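# Park the utility cart inside the yellow taped bay

## Task

Move the utility cart into the yellow bay so that each of its four wheels sits fully inside the tape and none rests on the tape. Whatever load the cart carries must remain on it, with no part overhanging its edges. The robot must not tip over or be left leaning, which counts as failure. The cart must stay parked without the robot holding it there at the finish.

## Robot and tools

ROBOT. A wheeled base with a vertical column, a tilting head and two six-joint arms (left and right), each ending in a two-finger gripper. Folded, as it starts, it measures 0.73 m long, 0.62 m wide and 1.88 m tall; its front edge is 0.40 m ahead of the column. The base drives forward/back and turns in place only; it has no sideways motion. The hands cannot reach the floor (lowest about 0.47 m up), so the cart is moved by pushing or pulling it with the hands or body.

FRAMES. Base frame: origin on the floor between the drive wheels under the column; x forward, y left, z up. left_hand and right_hand are reported in it (the point where the fingers meet; tips are 8 mm further). The odometry frame is the base frame as it was at the scene start. base_odometry counts wheel turns only, so slip looks like travel; heading runs -3.142 to 3.142, positive left. If turned_by_wheels and turned_by_imu disagree by over about 4 % and by at least 0.05 rad, the base struck something or slipped and the odometry heading is off by roughly that gap. base_tilt is in degrees, forward and right positive.

execute_actions. Argument actions: a list holding one action or none (none just reports state and images). An action may contain:
- base: exactly one key. translate_m is a relative drive from where the base currently is, in metres, -3 to 3, positive forward. rotate_rad is a relative turn in place, radians, -3.2 to 3.2, positive counter-clockwise seen from above.
- joints: a flat object of absolute joint targets by name (not offsets). head_tilt_rad -0.61 to 1.308 (0 about level, positive looks down). For each arm (left_ or right_ prefix): joint1_rad -2.879 to 2.879, joint2_rad 0 to 3.141, joint3_rad 0 to 3.019, joint4_rad -1.692 to 1.57, joint5_rad -1.57 to 1.57 (positive swings the hand to the robot's right), joint6_rad -2.094 to 2.094 (hand roll), all in radians; gripper_m 0 to 0.093 metres of fingertip gap.
- speeds: optional caps for this action only, translate_m 0.05 to 0.8 m/s and rotate_rad 0.1 to 1 rad/s (the maxima are defaults). Speeds do not slow arms.
Argument cameras: a list from cam_head_left, cam_head_right, cam_left_wrist, cam_right_wrist, nav_camera, all; omitted, null or all gives every camera, [] gives none. Unknown keys or out-of-range values reject the whole call and nothing moves. A drive or turn needing more than 8.667 s at its cap is rejected; no action runs past 15 s. Motions in one action start together. Joints or base omitted from an action may keep pushing toward earlier targets.

wait: seconds 0 to 10; commands nothing and returns the usual state and images.
zoom_image: camera name plus region [x0, y0, x1, y1] in pixels of that camera's last full image (origin top-left, at most 504 by 504).
finished_scene: scene = the current scene's number; it is final and reports success. Make sure the cart rests in the bay on its own first.

ARM GEOMETRY (approximate). Left joint1 at -1.57 (right at 1.57) with joints 5 and 6 at 0 puts the arm in a forward-facing vertical plane 0.23 m beside the column. With a = j2 - 0.35, b = 1.05 + j2 - j3, c = b - j4: hand ahead = 0.12 + 0.39 sin a + 0.38 cos b + 0.25 cos c, height = 1.46 + 0.39 cos a - 0.38 sin b - 0.25 sin c (metres). Example: j2, j3, j4 = 0.93, 0.78, 0.14 gives 0.60 m ahead, 1.21 m up. Real hands sit up to 5 cm lower and nearer the column (about 12 cm with heavy loads). Small changes (under 0.03 rad, 0.08 for joints 2 and 3) may not move a joint. For gentle contact, step about 0.05 rad per call from your previous target.

RESULTS. base_status and joint_status describe how each motion ended: done; off_target (stopped short, may still push); contact_stop (base only, a wheel stalled); time_out; not_followed after a joint command not followed line, meaning a self-collision check blocked that arm; limit_stop_at_motor_heat after overheating. on_its_own lists uncommanded behaviour; held at is a held target, not a position. motor_effort lists only left_wheel and right_wheel, in percent, positive driving forward, peak in brackets; values are noisy and biased. wheel_motors_off reads 1 while the wheel drivers are shut off. A gripper opening staying 0.002 m or more above its target means it holds something. Motor temperatures are listed per arm joint.

WHAT TO AVOID. After contact_stop, back off 0.05 m before retrying or turning. If the base strains for about 3 s the wheel motors cut out for 2 s (time_out, base not holding). Back up 0.05 m if base_tilt forward drops 0.5 degrees or more during a move. A blocked arm keeps pushing and can overheat (warning at 85 °C, the arm drops at 100 °C); relieve it by sending its reported joint positions back as targets. To clear a blocked arm, reverse each joint it moved by 0.05 rad or more. Never let the arms strike or squeeze each other. Avoid hard shoves, dropping or tipping the cart or its load. Something may occasionally nudge loose objects. While you deliberate the robot holds its last command.

CAMERAS. Head cameras sit 1.47 to 1.58 m up looking down by head_tilt_rad; straight ahead may be up to 0.3 rad off image centre. Wrist cameras look along the fingers, tilted 0.62 rad toward the hand's +x. nav_camera is at the base front, 0.23 m up, looking ahead, roughly level: good for checking wheels against the tape.

Each tool is called after "Request:" in YAML: its name, and indented under it one key for each argument.

## Session

I'll start by looking at the current state and the camera images.

Request:
execute_actions:
  actions: []

Scene clock: 0.00 s.
Motor temperatures (°C, as the motors report them): left_arm=[23 22 21 24 22 22] | right_arm=[24 21 22 21 21 23]
base_odometry: x=+0.000 y=+0.000 heading=+0.000 (m, m, rad; odometry frame)
turned_by_wheels: +0.000 (rad since the last result)
turned_by_imu: +0.000 (rad since the last result)
base_tilt: forward=-0.1 right=+0.1 (deg)
base_status: not commanded
joint_positions: head_tilt_rad=+0.866 left_joint1_rad=-1.557 left_joint2_rad=+0.896 left_joint3_rad=+0.389 left_joint4_rad=-0.994 left_joint5_rad=+0.018 left_joint6_rad=-0.071 left_gripper_m=+0.095 right_joint1_rad=+1.572 right_joint2_rad=+0.906 right_joint3_rad=+0.405 right_joint4_rad=-0.978 right_joint5_rad=-0.027 right_joint6_rad=+0.065 right_gripper_m=+0.095
joint_status: not commanded
wheel_motors_off: 0
motor_effort: left_wheel=+5 right_wheel=+3 (%)
left_hand: x=+0.1273 y=+0.2239 z=+1.2652 quat_wxyz=(+0.470, +0.041, -0.882, -0.012) (m; base frame)
right_hand: x=+0.1363 y=-0.2206 z=+1.2586 quat_wxyz=(+0.460, -0.034, -0.887, +0.003) (m; base frame)
pictures: cam_head_left, cam_head_right, cam_left_wrist, cam_right_wrist, nav_camera
Images, in order (width x height): cam_head_left 672x504, cam_head_right 672x504, cam_left_wrist 672x504, cam_right_wrist 672x504, nav_camera 672x504.

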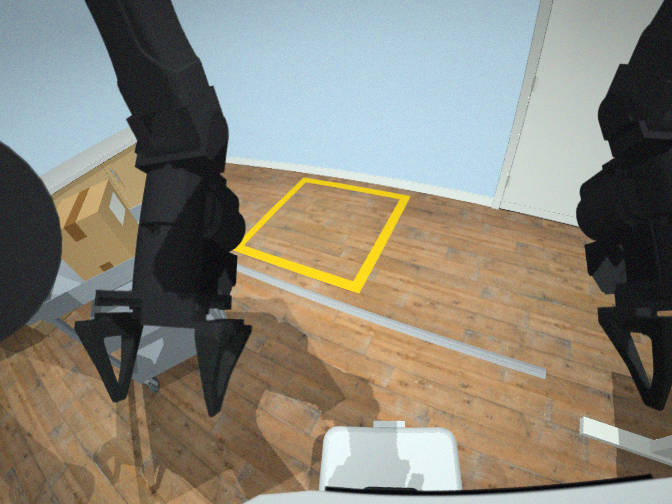

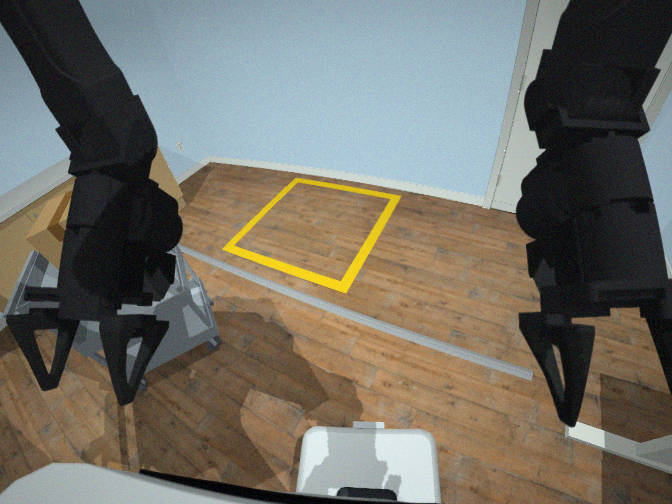

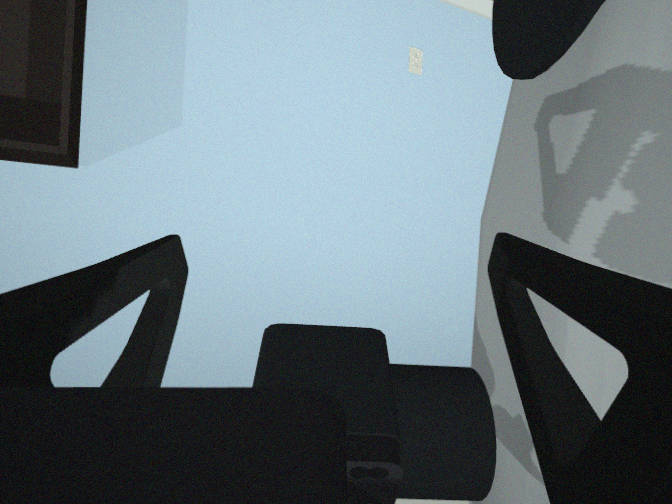

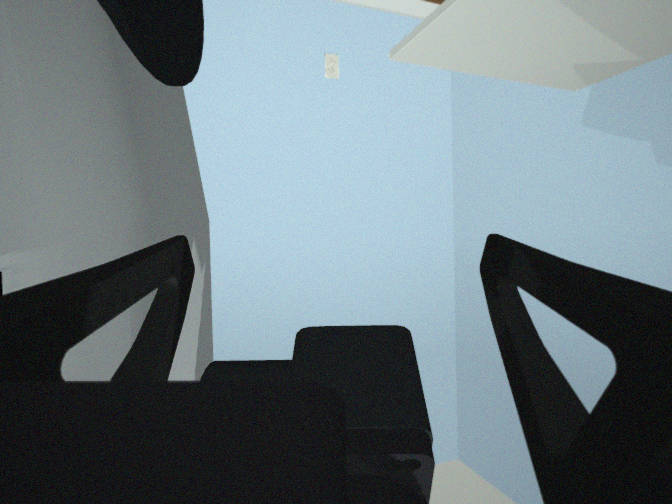

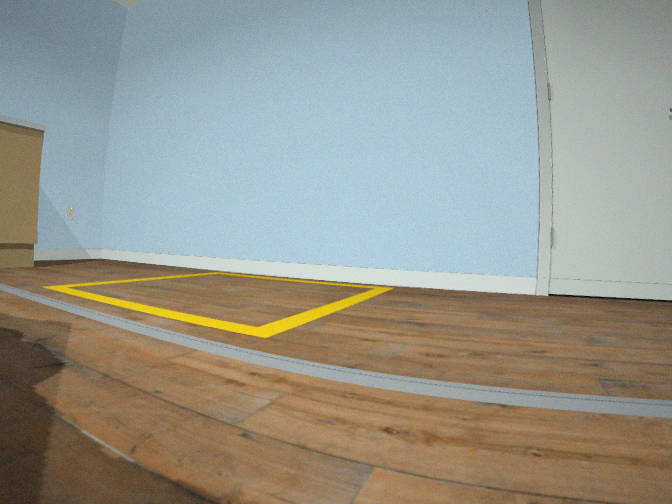

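Request:
execute_actions:
  actions:
    - {"base": {"rotate_rad": 0.95}, "joints": {"head_tilt_rad": 0.75}}

Scene clock: 2.73 s.
Motor temperatures (°C, as the motors report them): left_arm=[23 23 21 24 22 22] | right_arm=[24 21 22 21 21 23]
base_odometry: x=+0.000 y=+0.000 heading=+0.949 (m, m, rad; odometry frame)
turned_by_wheels: +0.949 (rad since the last result)
turned_by_imu: +0.937 (rad since the last result)
base_tilt: forward=-0.1 right=+0.0 (deg)
base_status: done
joint_positions: head_tilt_rad=+0.766 left_joint1_rad=-1.557 left_joint2_rad=+0.896 left_joint3_rad=+0.389 left_joint4_rad=-0.994 left_joint5_rad=+0.018 left_joint6_rad=-0.071 left_gripper_m=+0.095 right_joint1_rad=+1.572 right_joint2_rad=+0.906 right_joint3_rad=+0.405 right_joint4_rad=-0.978 right_joint5_rad=-0.027 right_joint6_rad=+0.065 right_gripper_m=+0.095
joint_status: all done
wheel_motors_off: 0
motor_effort: left_wheel=-4(55) right_wheel=+2(30) (%)
left_hand: x=+0.1273 y=+0.2239 z=+1.2652 quat_wxyz=(+0.470, +0.041, -0.882, -0.012) (m; base frame)
right_hand: x=+0.1363 y=-0.2206 z=+1.2586 quat_wxyz=(+0.460, -0.034, -0.887, +0.003) (m; base frame)
pictures: cam_head_left, cam_head_right, cam_left_wrist, cam_right_wrist, nav_camera
Images, in order (width x height): cam_head_left 672x504, cam_head_right 672x504, cam_left_wrist 672x504, cam_right_wrist 672x504, nav_camera 672x504.

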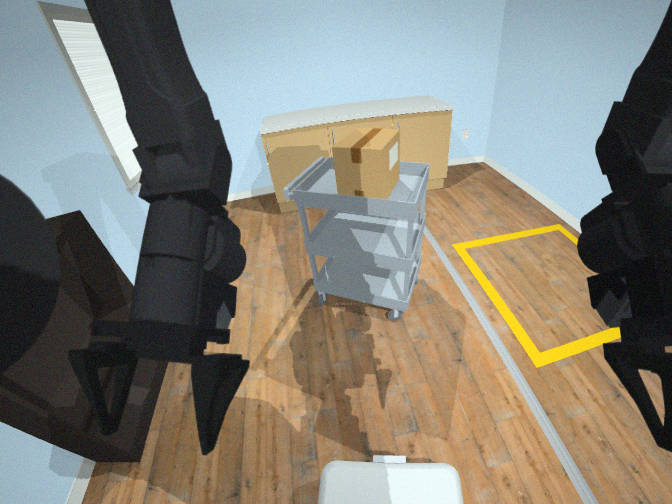

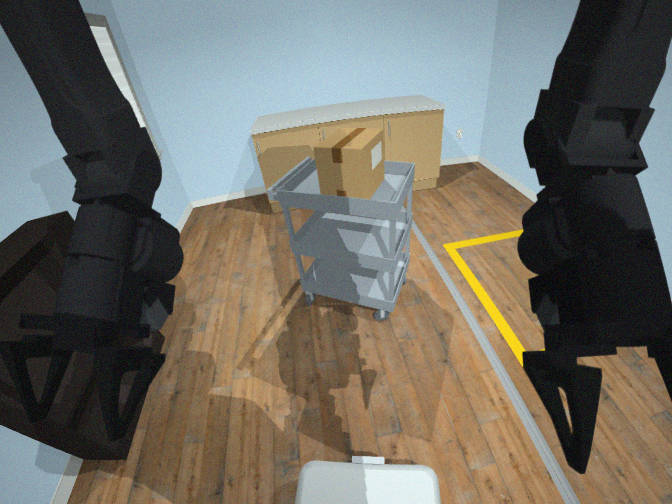

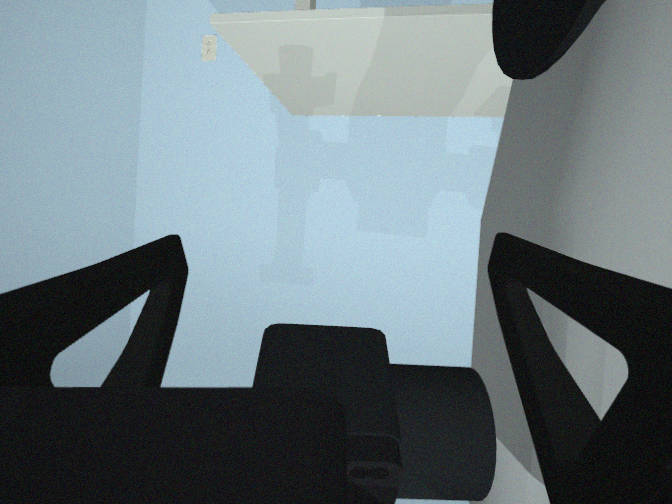

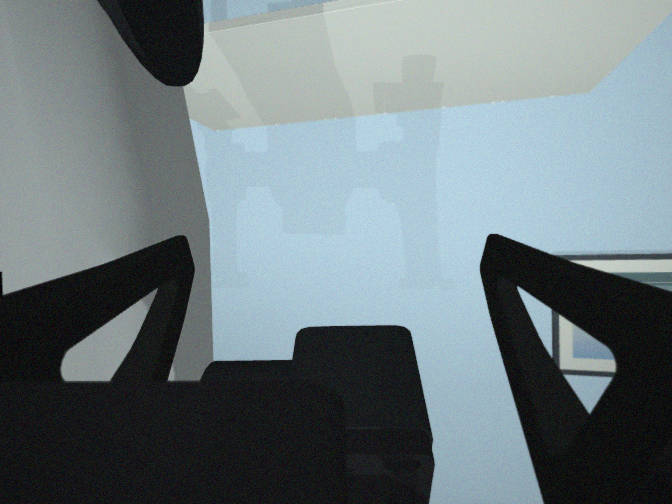

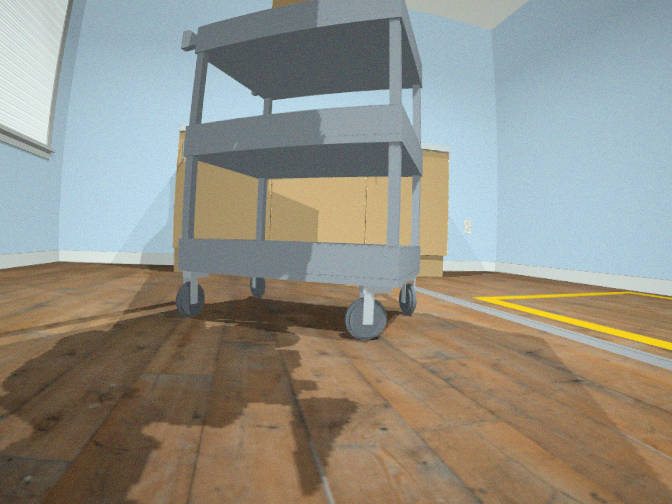

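Request:
zoom_image:
  camera: "cam_head_left"
  region: [250, 90, 490, 340]

Request:
zoom_image:
  camera: "nav_camera"
  region: [150, 230, 450, 360]

Region (250, 90, 490, 340) of cam_head_left's 672x504 image, scaled by 2.016, with more detail than that image has; it fills the left 484 columns of this view, and the rest is white.

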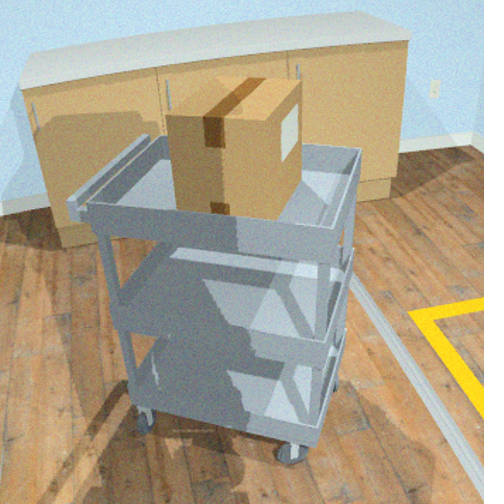

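Region (150, 230, 450, 360) of nav_camera's 672x504 image, scaled by 1.680, with more detail than that image has; it fills the top 218 rows of this view, and the rest is white.

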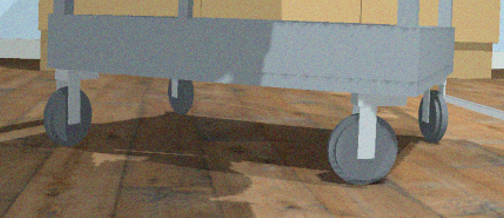

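Request:
zoom_image:
  camera: "nav_camera"
  region: [165, 260, 285, 330]

Request:
zoom_image:
  camera: "nav_camera"
  region: [330, 270, 450, 350]

Request:
zoom_image:
  camera: "cam_head_left"
  region: [275, 120, 445, 225]

Region (165, 260, 285, 330) of nav_camera's 672x504 image, scaled by 4.200, with more detail than that image has; it fills the top 294 rows of this view, and the rest is white.

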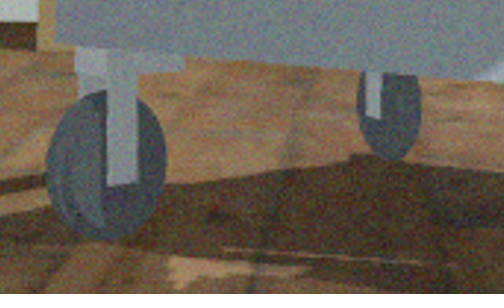

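Region (330, 270, 450, 350) of nav_camera's 672x504 image, scaled by 4.200, with more detail than that image has.

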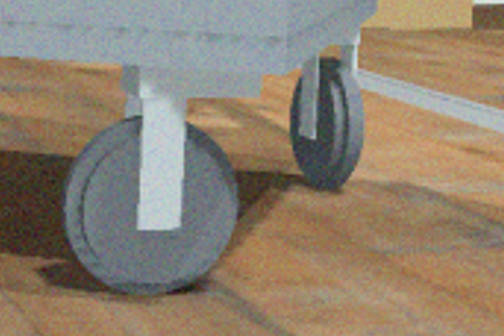

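Region (275, 120, 445, 225) of cam_head_left's 672x504 image, scaled by 2.965, with more detail than that image has; it fills the top 311 rows of this view, and the rest is white.

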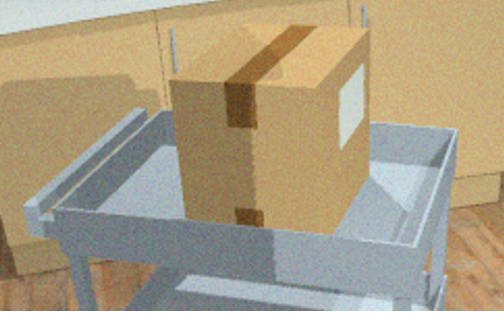

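Request:
zoom_image:
  camera: "nav_camera"
  region: [500, 280, 672, 380]

Request:
zoom_image:
  camera: "cam_head_left"
  region: [400, 150, 640, 400]

Region (500, 280, 672, 380) of nav_camera's 672x504 image, scaled by 2.930, with more detail than that image has; it fills the top 293 rows of this view, and the rest is white.

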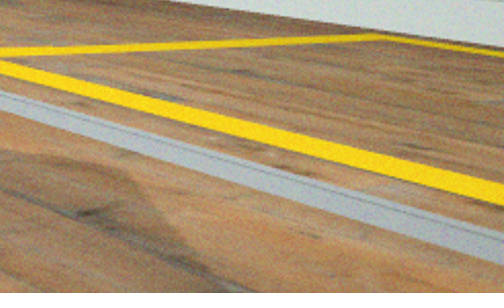

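Region (400, 150, 640, 400) of cam_head_left's 672x504 image, scaled by 2.016, with more detail than that image has; it fills the left 484 columns of this view, and the rest is white.

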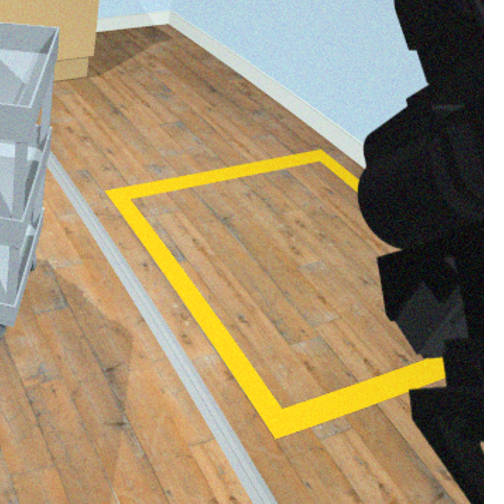

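Request:
execute_actions:
  actions:
    - {"base": {"rotate_rad": 0.66}}
  cameras: ["cam_head_left", "cam_head_right", "nav_camera"]

Scene clock: 18.10 s.
Motor temperatures (°C, as the motors report them): left_arm=[23 23 21 24 22 22] | right_arm=[24 21 22 21 21 23]
base_odometry: x=+0.000 y=+0.000 heading=+1.609 (m, m, rad; odometry frame)
turned_by_wheels: +0.659 (rad since the last result)
turned_by_imu: +0.653 (rad since the last result)
base_tilt: forward=-0.2 right=+0.0 (deg)
base_status: done
joint_positions: head_tilt_rad=+0.766 left_joint1_rad=-1.557 left_joint2_rad=+0.896 left_joint3_rad=+0.389 left_joint4_rad=-0.994 left_joint5_rad=+0.018 left_joint6_rad=-0.071 left_gripper_m=+0.095 right_joint1_rad=+1.572 right_joint2_rad=+0.906 right_joint3_rad=+0.405 right_joint4_rad=-0.978 right_joint5_rad=-0.027 right_joint6_rad=+0.065 right_gripper_m=+0.095
joint_status: not commanded
wheel_motors_off: 0
motor_effort: left_wheel=-4(31) right_wheel=+1(23) (%)
left_hand: x=+0.1273 y=+0.2239 z=+1.2652 quat_wxyz=(+0.470, +0.041, -0.882, -0.012) (m; base frame)
right_hand: x=+0.1363 y=-0.2206 z=+1.2586 quat_wxyz=(+0.460, -0.034, -0.887, +0.003) (m; base frame)
pictures: cam_head_left, cam_head_right, nav_camera
Images, in order (width x height): cam_head_left 672x504, cam_head_right 672x504, nav_camera 672x504.

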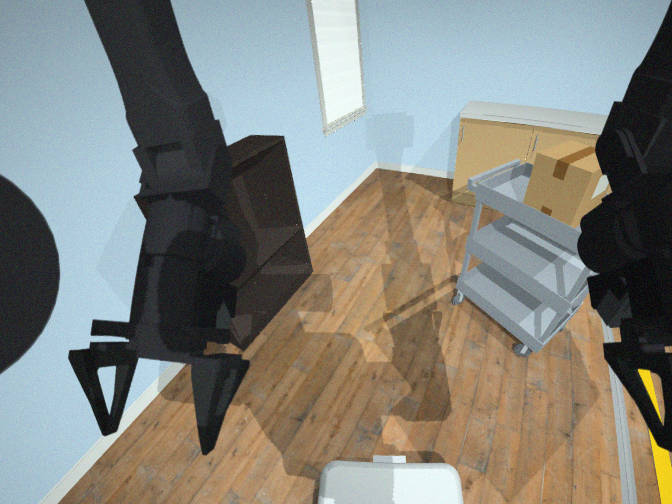

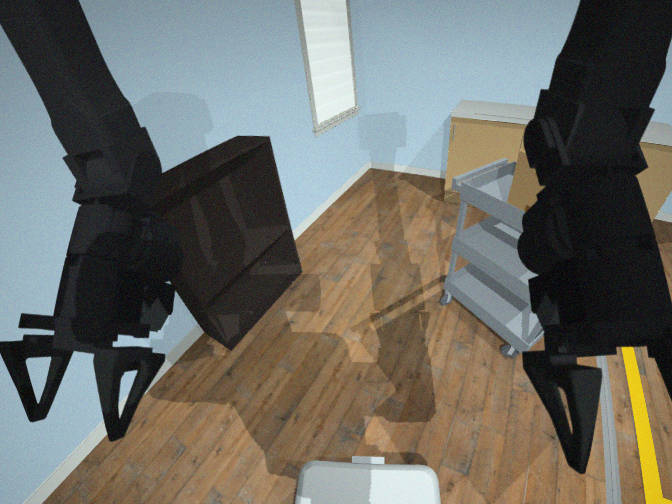

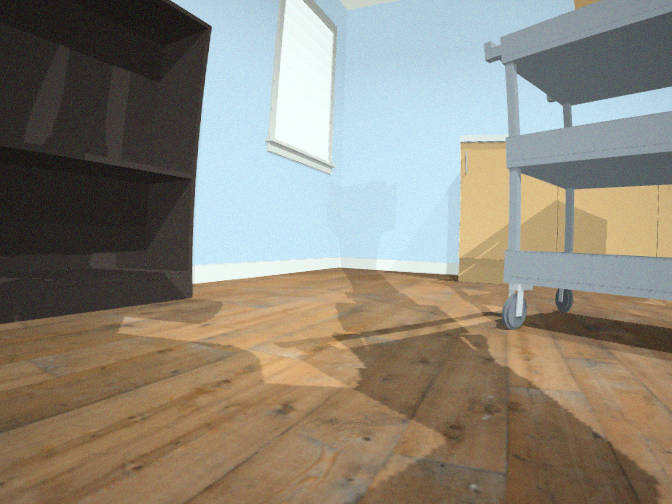

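Request:
execute_actions:
  actions:
    - {"base": {"translate_m": 2.18}}
  cameras: ["cam_head_left", "cam_head_right", "nav_camera"]

Scene clock: 24.43 s.
Motor temperatures (°C, as the motors report them): left_arm=[23 23 21 24 22 22] | right_arm=[24 21 22 21 21 23]
base_odometry: x=-0.083 y=+2.178 heading=+1.609 (m, m, rad; odometry frame)
turned_by_wheels: +0.000 (rad since the last result)
turned_by_imu: +0.005 (rad since the last result)
base_tilt: forward=-0.1 right=+0.2 (deg)
base_status: done
joint_positions: head_tilt_rad=+0.765 left_joint1_rad=-1.557 left_joint2_rad=+0.896 left_joint3_rad=+0.388 left_joint4_rad=-0.994 left_joint5_rad=+0.018 left_joint6_rad=-0.071 left_gripper_m=+0.095 right_joint1_rad=+1.572 right_joint2_rad=+0.905 right_joint3_rad=+0.403 right_joint4_rad=-0.978 right_joint5_rad=-0.027 right_joint6_rad=+0.065 right_gripper_m=+0.095
joint_status: not commanded
wheel_motors_off: 0
motor_effort: left_wheel=+2(65) right_wheel=-1(50) (%)
left_hand: x=+0.1271 y=+0.2239 z=+1.2653 quat_wxyz=(+0.470, +0.041, -0.882, -0.012) (m; base frame)
right_hand: x=+0.1354 y=-0.2206 z=+1.2590 quat_wxyz=(+0.460, -0.034, -0.887, +0.003) (m; base frame)
pictures: cam_head_left, cam_head_right, nav_camera
Images, in order (width x height): cam_head_left 672x504, cam_head_right 672x504, nav_camera 672x504.

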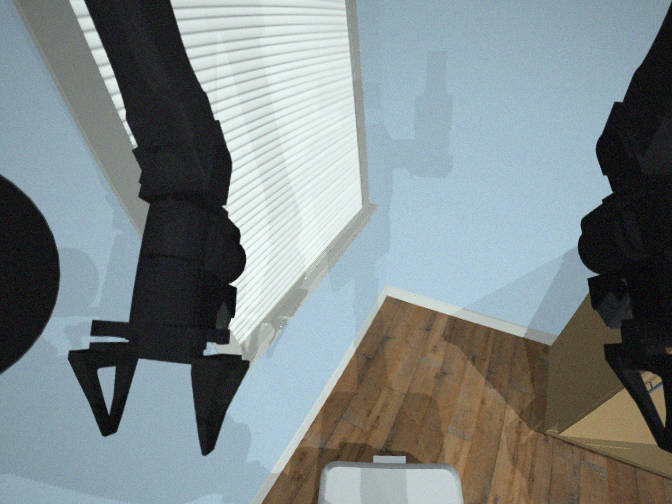

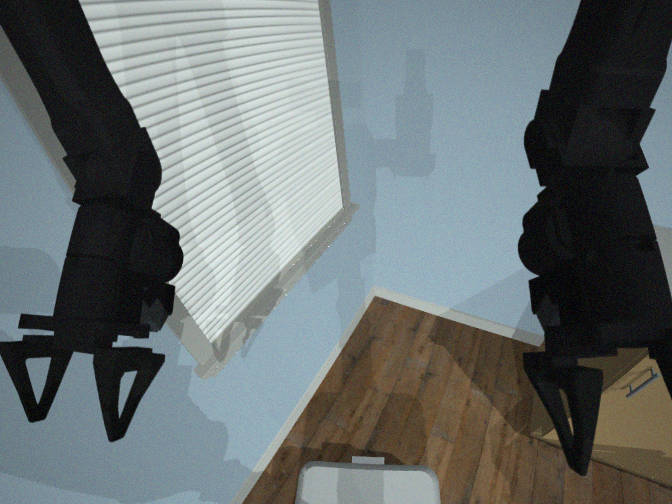

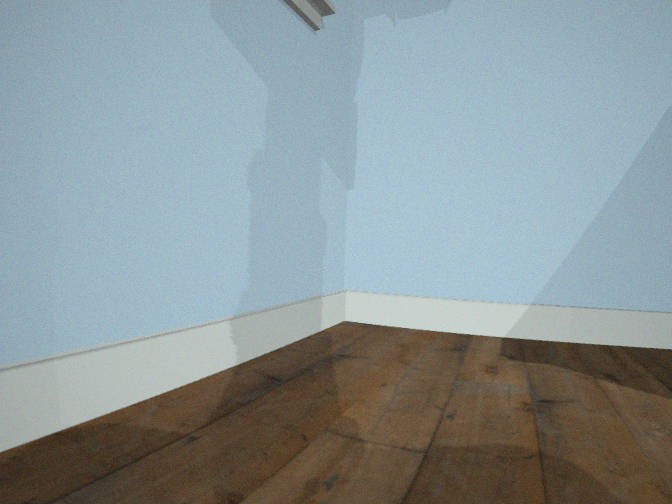

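Request:
execute_actions:
  actions:
    - {"base": {"rotate_rad": -2.5}}
  cameras: ["cam_head_left", "cam_head_right", "nav_camera"]

Scene clock: 28.93 s.
Motor temperatures (°C, as the motors report them): left_arm=[23 23 21 24 22 22] | right_arm=[24 21 22 21 21 23]
base_odometry: x=-0.083 y=+2.178 heading=-0.890 (m, m, rad; odometry frame)
turned_by_wheels: -2.499 (rad since the last result)
turned_by_imu: -2.473 (rad since the last result)
base_tilt: forward=-0.2 right=+0.0 (deg)
base_status: done
joint_positions: head_tilt_rad=+0.765 left_joint1_rad=-1.557 left_joint2_rad=+0.896 left_joint3_rad=+0.388 left_joint4_rad=-0.994 left_joint5_rad=+0.018 left_joint6_rad=-0.071 left_gripper_m=+0.095 right_joint1_rad=+1.572 right_joint2_rad=+0.905 right_joint3_rad=+0.403 right_joint4_rad=-0.978 right_joint5_rad=-0.027 right_joint6_rad=+0.065 right_gripper_m=+0.095
joint_status: not commanded
wheel_motors_off: 0
motor_effort: left_wheel=+5(41) right_wheel=-2(42) (%)
left_hand: x=+0.1271 y=+0.2239 z=+1.2653 quat_wxyz=(+0.470, +0.041, -0.882, -0.012) (m; base frame)
right_hand: x=+0.1354 y=-0.2206 z=+1.2590 quat_wxyz=(+0.460, -0.034, -0.887, +0.003) (m; base frame)
pictures: cam_head_left, cam_head_right, nav_camera
Images, in order (width x height): cam_head_left 672x504, cam_head_right 672x504, nav_camera 672x504.

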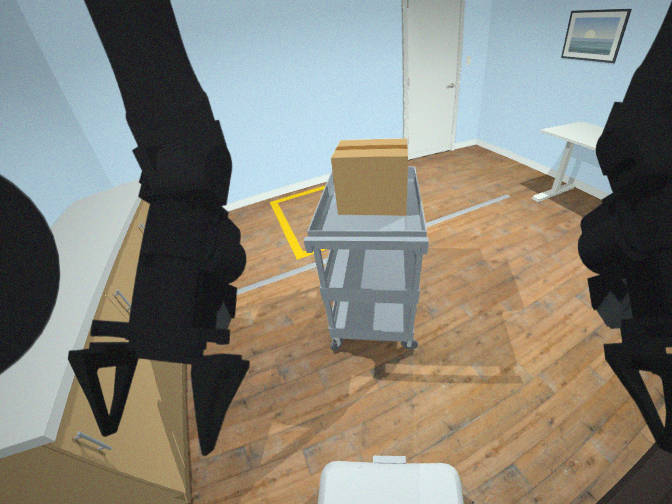

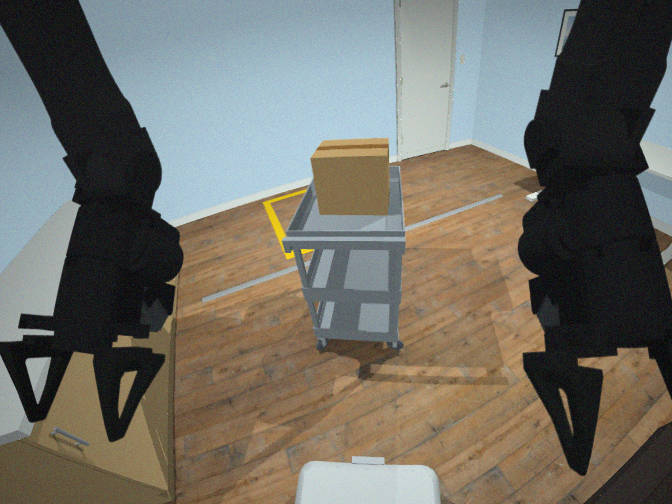

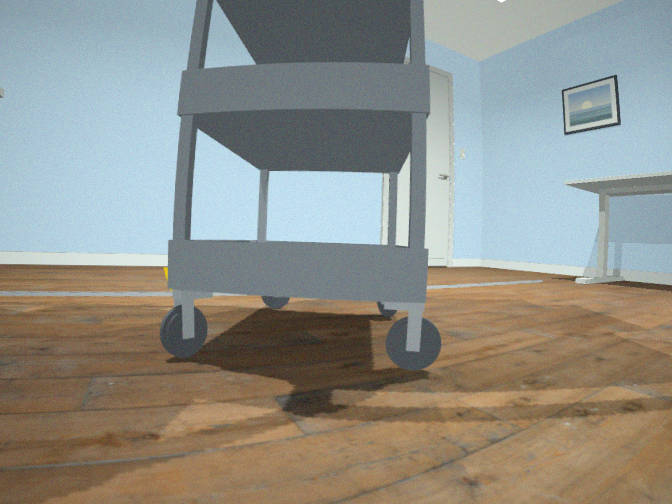

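Request:
zoom_image:
  camera: "cam_head_left"
  region: [290, 130, 450, 270]

Request:
zoom_image:
  camera: "cam_head_right"
  region: [270, 130, 430, 270]

Region (290, 130, 450, 270) of cam_head_left's 672x504 image, scaled by 3.150, with more detail than that image has; it fills the top 441 rows of this view, and the rest is white.

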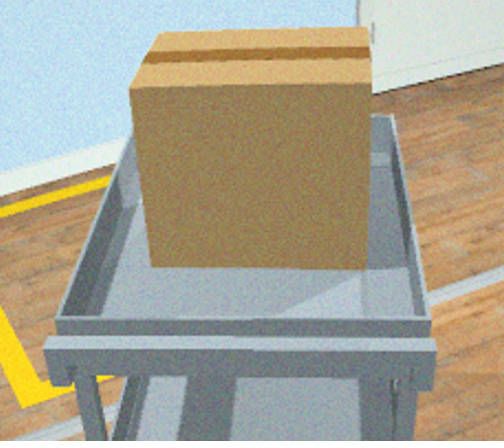

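Region (270, 130, 430, 270) of cam_head_right's 672x504 image, scaled by 3.150, with more detail than that image has; it fills the top 441 rows of this view, and the rest is white.

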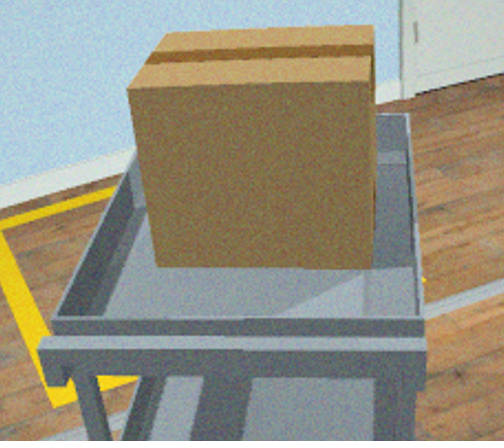

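Request:
execute_actions:
  actions:
    - {"base": {"rotate_rad": 0.115}, "joints": {"left_joint1_rad": -1.68, "left_joint2_rad": 2.424, "left_joint3_rad": 2.031, "left_joint4_rad": 1.443, "left_joint5_rad": 0, "left_joint6_rad": -1.475, "right_joint1_rad": 1.68, "right_joint2_rad": 2.424, "right_joint3_rad": 2.031, "right_joint4_rad": 1.443, "right_joint5_rad": 0, "right_joint6_rad": 1.475}}

Scene clock: 32.83 s.
Motor temperatures (°C, as the motors report them): left_arm=[23 23 22 24 22 22] | right_arm=[24 21 22 21 21 23]
base_odometry: x=-0.083 y=+2.178 heading=-0.776 (m, m, rad; odometry frame)
turned_by_wheels: +0.114 (rad since the last result)
turned_by_imu: +0.114 (rad since the last result)
base_tilt: forward=-0.1 right=+0.1 (deg)
base_status: done
joint_positions: head_tilt_rad=+0.765 left_joint1_rad=-1.679 left_joint2_rad=+2.426 left_joint3_rad=+2.021 left_joint4_rad=+1.421 left_joint5_rad=+0.003 left_joint6_rad=-1.468 left_gripper_m=+0.095 right_joint1_rad=+1.681 right_joint2_rad=+2.425 right_joint3_rad=+2.011 right_joint4_rad=+1.419 right_joint5_rad=-0.001 right_joint6_rad=+1.463 right_gripper_m=+0.095
joint_status: all done
wheel_motors_off: 0
motor_effort: left_wheel=-4(26) right_wheel=+6(19) (%)
left_hand: x=+0.7481 y=+0.1343 z=+0.8856 quat_wxyz=(-0.480, +0.489, -0.524, +0.505) (m; base frame)
right_hand: x=+0.7454 y=-0.1337 z=+0.8835 quat_wxyz=(-0.479, -0.491, -0.527, -0.502) (m; base frame)
pictures: cam_head_left, cam_head_right, cam_left_wrist, cam_right_wrist, nav_camera
Images, in order (width x height): cam_head_left 672x504, cam_head_right 672x504, cam_left_wrist 672x504, cam_right_wrist 672x504, nav_camera 672x504.

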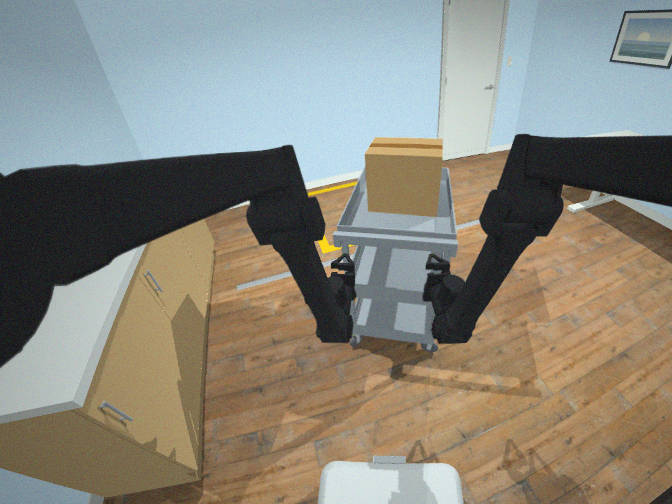

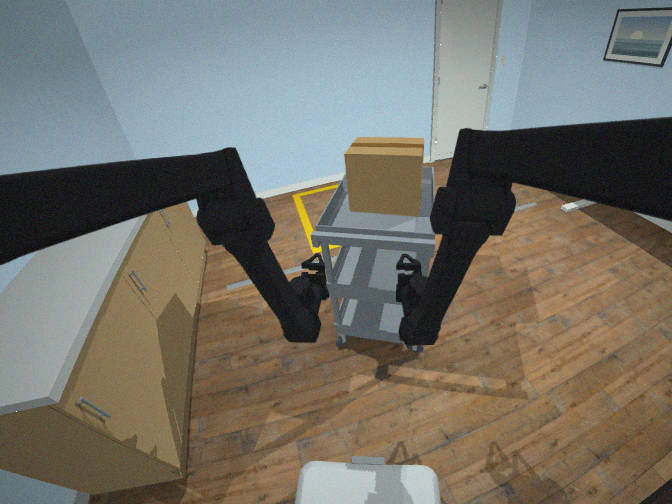

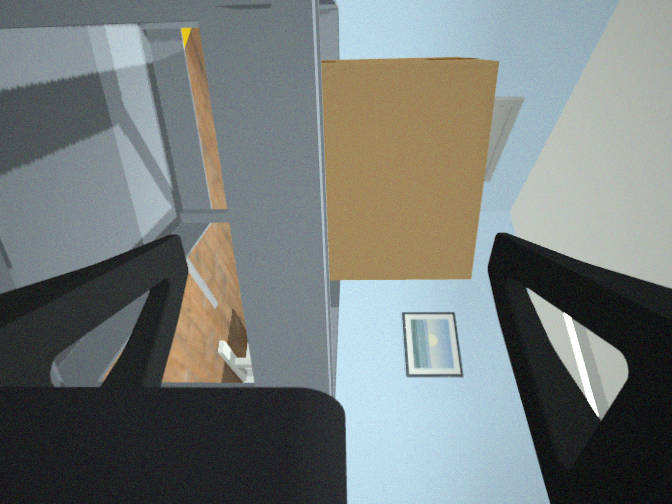

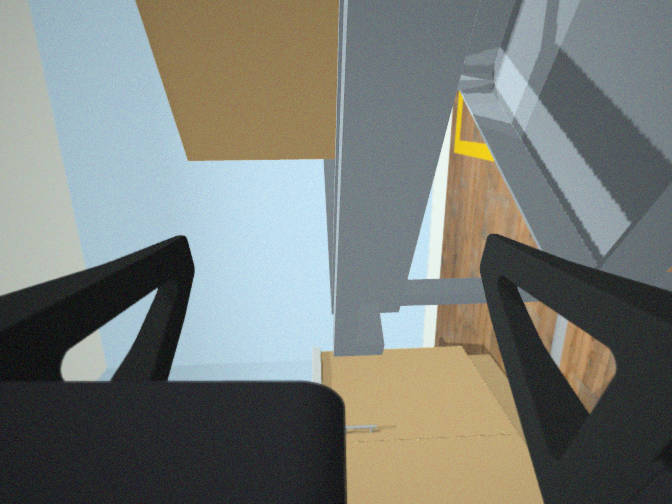

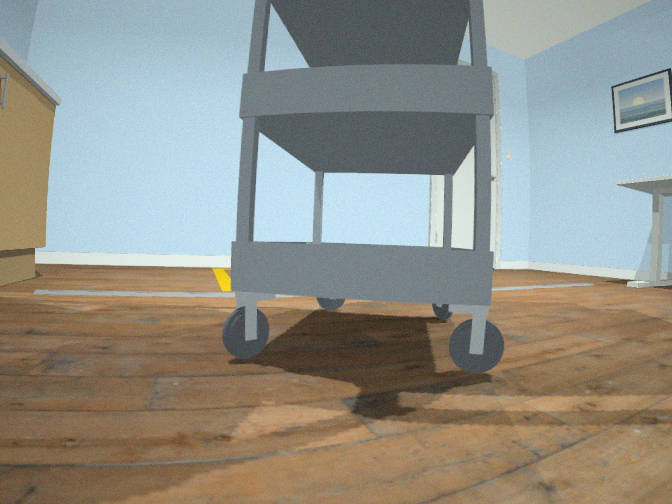

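Request:
zoom_image:
  camera: "cam_right_wrist"
  region: [290, 200, 480, 370]

Request:
zoom_image:
  camera: "cam_head_left"
  region: [300, 190, 490, 320]

Region (290, 200, 480, 370) of cam_right_wrist's 672x504 image, scaled by 2.653, with more detail than that image has; it fills the top 451 rows of this view, and the rest is white.

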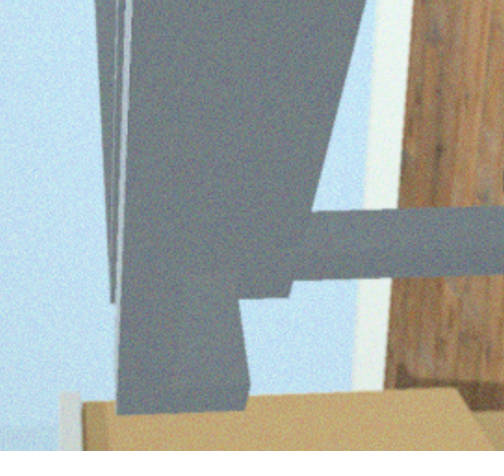

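Region (300, 190, 490, 320) of cam_head_left's 672x504 image, scaled by 2.653, with more detail than that image has; it fills the top 345 rows of this view, and the rest is white.

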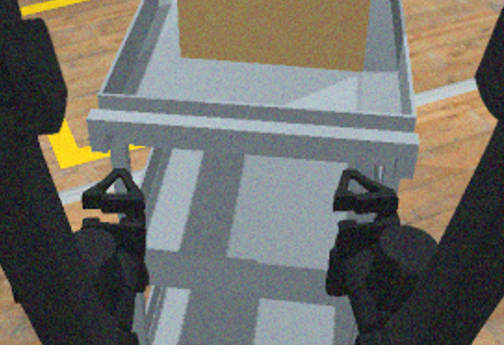

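Request:
execute_actions:
  actions:
    - {"base": {"translate_m": 0.08}, "joints": {"left_joint1_rad": -1.72, "left_joint2_rad": 2.515, "left_joint3_rad": 2.247, "left_joint4_rad": 1.335, "left_joint5_rad": 0, "left_joint6_rad": -1.44, "right_joint1_rad": 1.645, "right_joint2_rad": 2.496, "right_joint3_rad": 2.14, "right_joint4_rad": 1.42, "right_joint5_rad": 0, "right_joint6_rad": 1.505}}
  cameras: ["cam_head_left", "cam_head_right", "cam_left_wrist", "cam_right_wrist"]

Scene clock: 35.33 s.
Motor temperatures (°C, as the motors report them): left_arm=[23 23 22 24 22 22] | right_arm=[24 21 23 21 21 23]
base_odometry: x=-0.026 y=+2.122 heading=-0.777 (m, m, rad; odometry frame)
turned_by_wheels: -0.002 (rad since the last result)
turned_by_imu: -0.002 (rad since the last result)
base_tilt: forward=+0.0 right=+0.1 (deg)
base_status: done
joint_positions: head_tilt_rad=+0.765 left_joint1_rad=-1.714 left_joint2_rad=+2.511 left_joint3_rad=+2.236 left_joint4_rad=+1.344 left_joint5_rad=+0.003 left_joint6_rad=-1.444 left_gripper_m=+0.095 right_joint1_rad=+1.645 right_joint2_rad=+2.492 right_joint3_rad=+2.122 right_joint4_rad=+1.419 right_joint5_rad=-0.001 right_joint6_rad=+1.492 right_gripper_m=+0.095
joint_status: all done
wheel_motors_off: 0
motor_effort: left_wheel=-1(60) right_wheel=+1(57) (%)
left_hand: x=+0.7786 y=+0.1021 z=+0.8838 quat_wxyz=(-0.489, +0.474, -0.511, +0.524) (m; base frame)
right_hand: x=+0.7497 y=-0.1631 z=+0.8714 quat_wxyz=(-0.495, -0.486, -0.512, -0.506) (m; base frame)
pictures: cam_head_left, cam_head_right, cam_left_wrist, cam_right_wrist
Images, in order (width x height): cam_head_left 672x504, cam_head_right 672x504, cam_left_wrist 672x504, cam_right_wrist 672x504.

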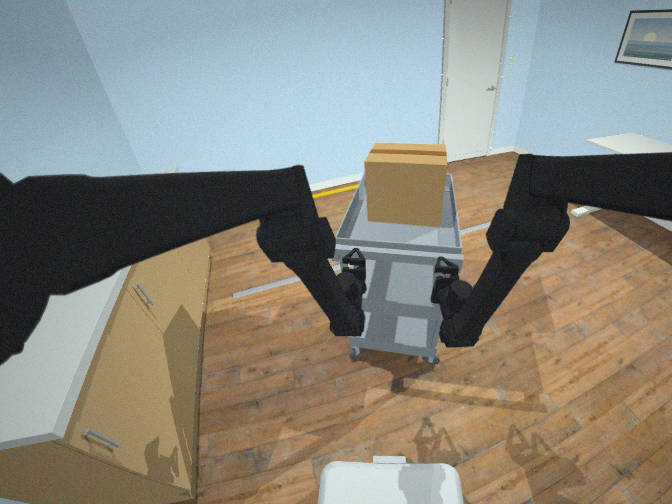

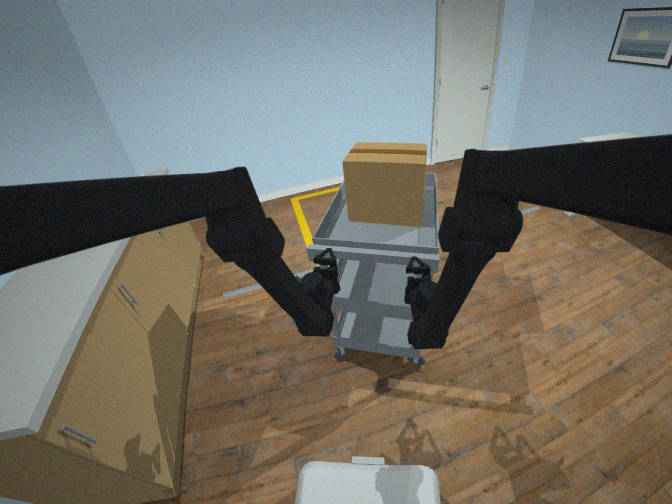

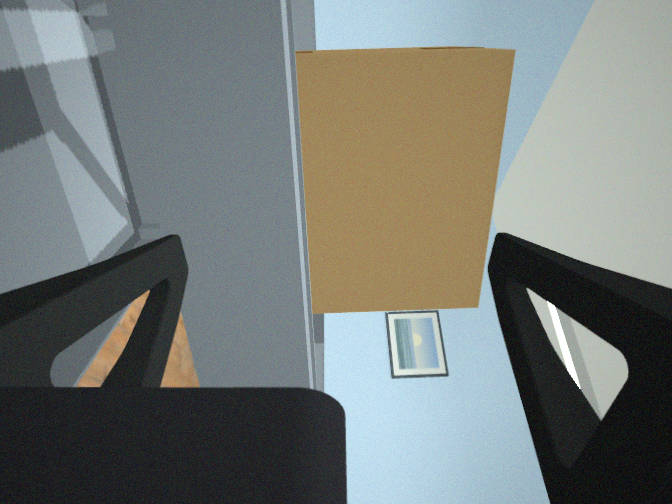

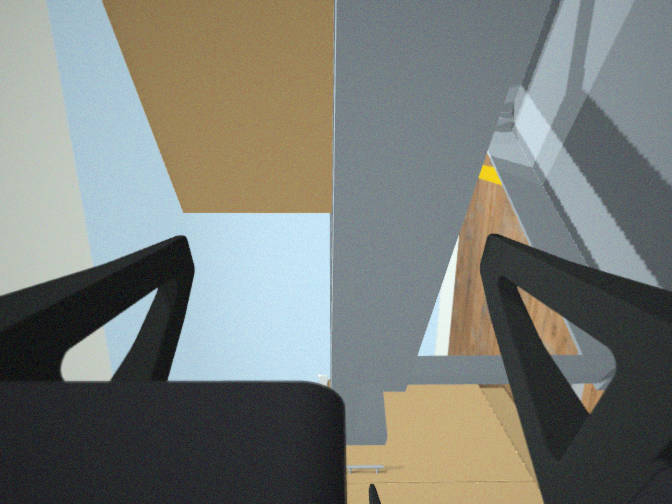

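Request:
zoom_image:
  camera: "cam_head_left"
  region: [320, 210, 480, 310]

Request:
zoom_image:
  camera: "cam_head_right"
  region: [295, 210, 455, 310]

Region (320, 210, 480, 310) of cam_head_left's 672x504 image, scaled by 3.150, with more detail than that image has; it fills the top 315 rows of this view, and the rest is white.

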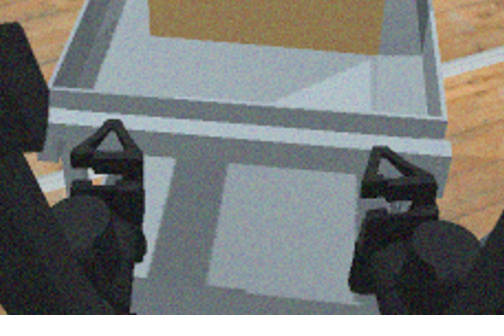

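Region (295, 210, 455, 310) of cam_head_right's 672x504 image, scaled by 3.150, with more detail than that image has; it fills the top 315 rows of this view, and the rest is white.

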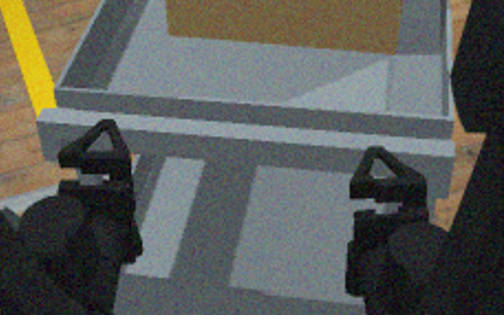

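Request:
execute_actions:
  actions:
    - {"base": {"translate_m": 0.10}, "speeds": {"translate_m": 0.1}, "joints": {"left_joint4_rad": 1.24, "right_joint4_rad": 1.36}}
  cameras: ["cam_head_left", "cam_head_right", "cam_left_wrist", "cam_right_wrist"]

Scene clock: 37.83 s.
Motor temperatures (°C, as the motors report them): left_arm=[23 24 22 24 22 22] | right_arm=[24 22 23 21 21 23]
base_odometry: x=+0.045 y=+2.052 heading=-0.779 (m, m, rad; odometry frame)
turned_by_wheels: -0.002 (rad since the last result)
turned_by_imu: -0.002 (rad since the last result)
base_tilt: forward=-0.2 right=+0.1 (deg)
base_status: done
joint_positions: head_tilt_rad=+0.765 left_joint1_rad=-1.714 left_joint2_rad=+2.511 left_joint3_rad=+2.236 left_joint4_rad=+1.252 left_joint5_rad=+0.003 left_joint6_rad=-1.444 left_gripper_m=+0.095 right_joint1_rad=+1.645 right_joint2_rad=+2.493 right_joint3_rad=+2.122 right_joint4_rad=+1.376 right_joint5_rad=-0.001 right_joint6_rad=+1.492 right_gripper_m=+0.095
joint_status: all done
wheel_motors_off: 0
motor_effort: left_wheel=-3(54) right_wheel=+0(52) (%)
left_hand: x=+0.7779 y=+0.0993 z=+0.8614 quat_wxyz=(-0.464, +0.493, -0.537, +0.503) (m; base frame)
right_hand: x=+0.7490 y=-0.1624 z=+0.8603 quat_wxyz=(-0.483, -0.496, -0.524, -0.496) (m; base frame)
pictures: cam_head_left, cam_head_right, cam_left_wrist, cam_right_wrist
Images, in order (width x height): cam_head_left 672x504, cam_head_right 672x504, cam_left_wrist 672x504, cam_right_wrist 672x504.

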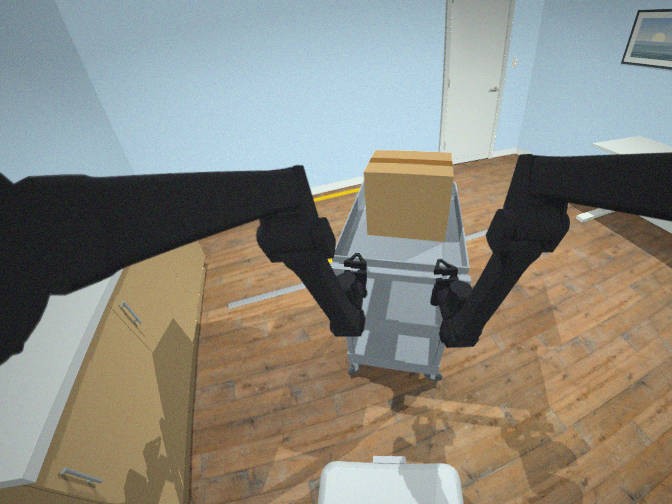

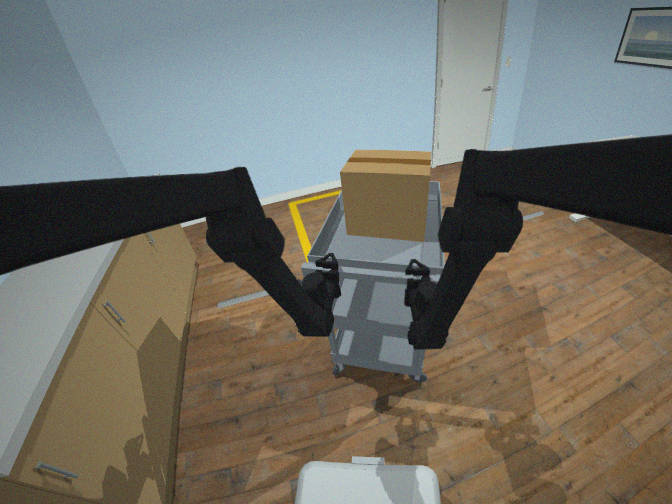

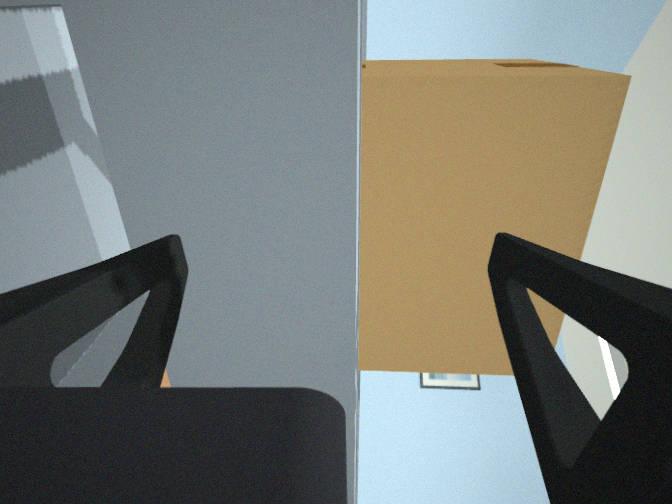

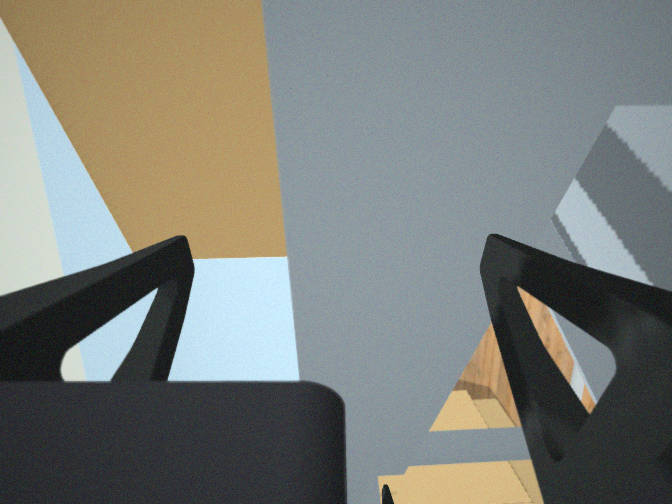

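Request:
zoom_image:
  camera: "cam_head_left"
  region: [320, 225, 480, 325]

Region (320, 225, 480, 325) of cam_head_left's 672x504 image, scaled by 3.150, with more detail than that image has; it fills the top 315 rows of this view, and the rest is white.

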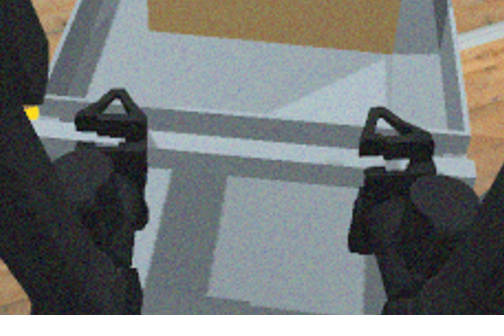

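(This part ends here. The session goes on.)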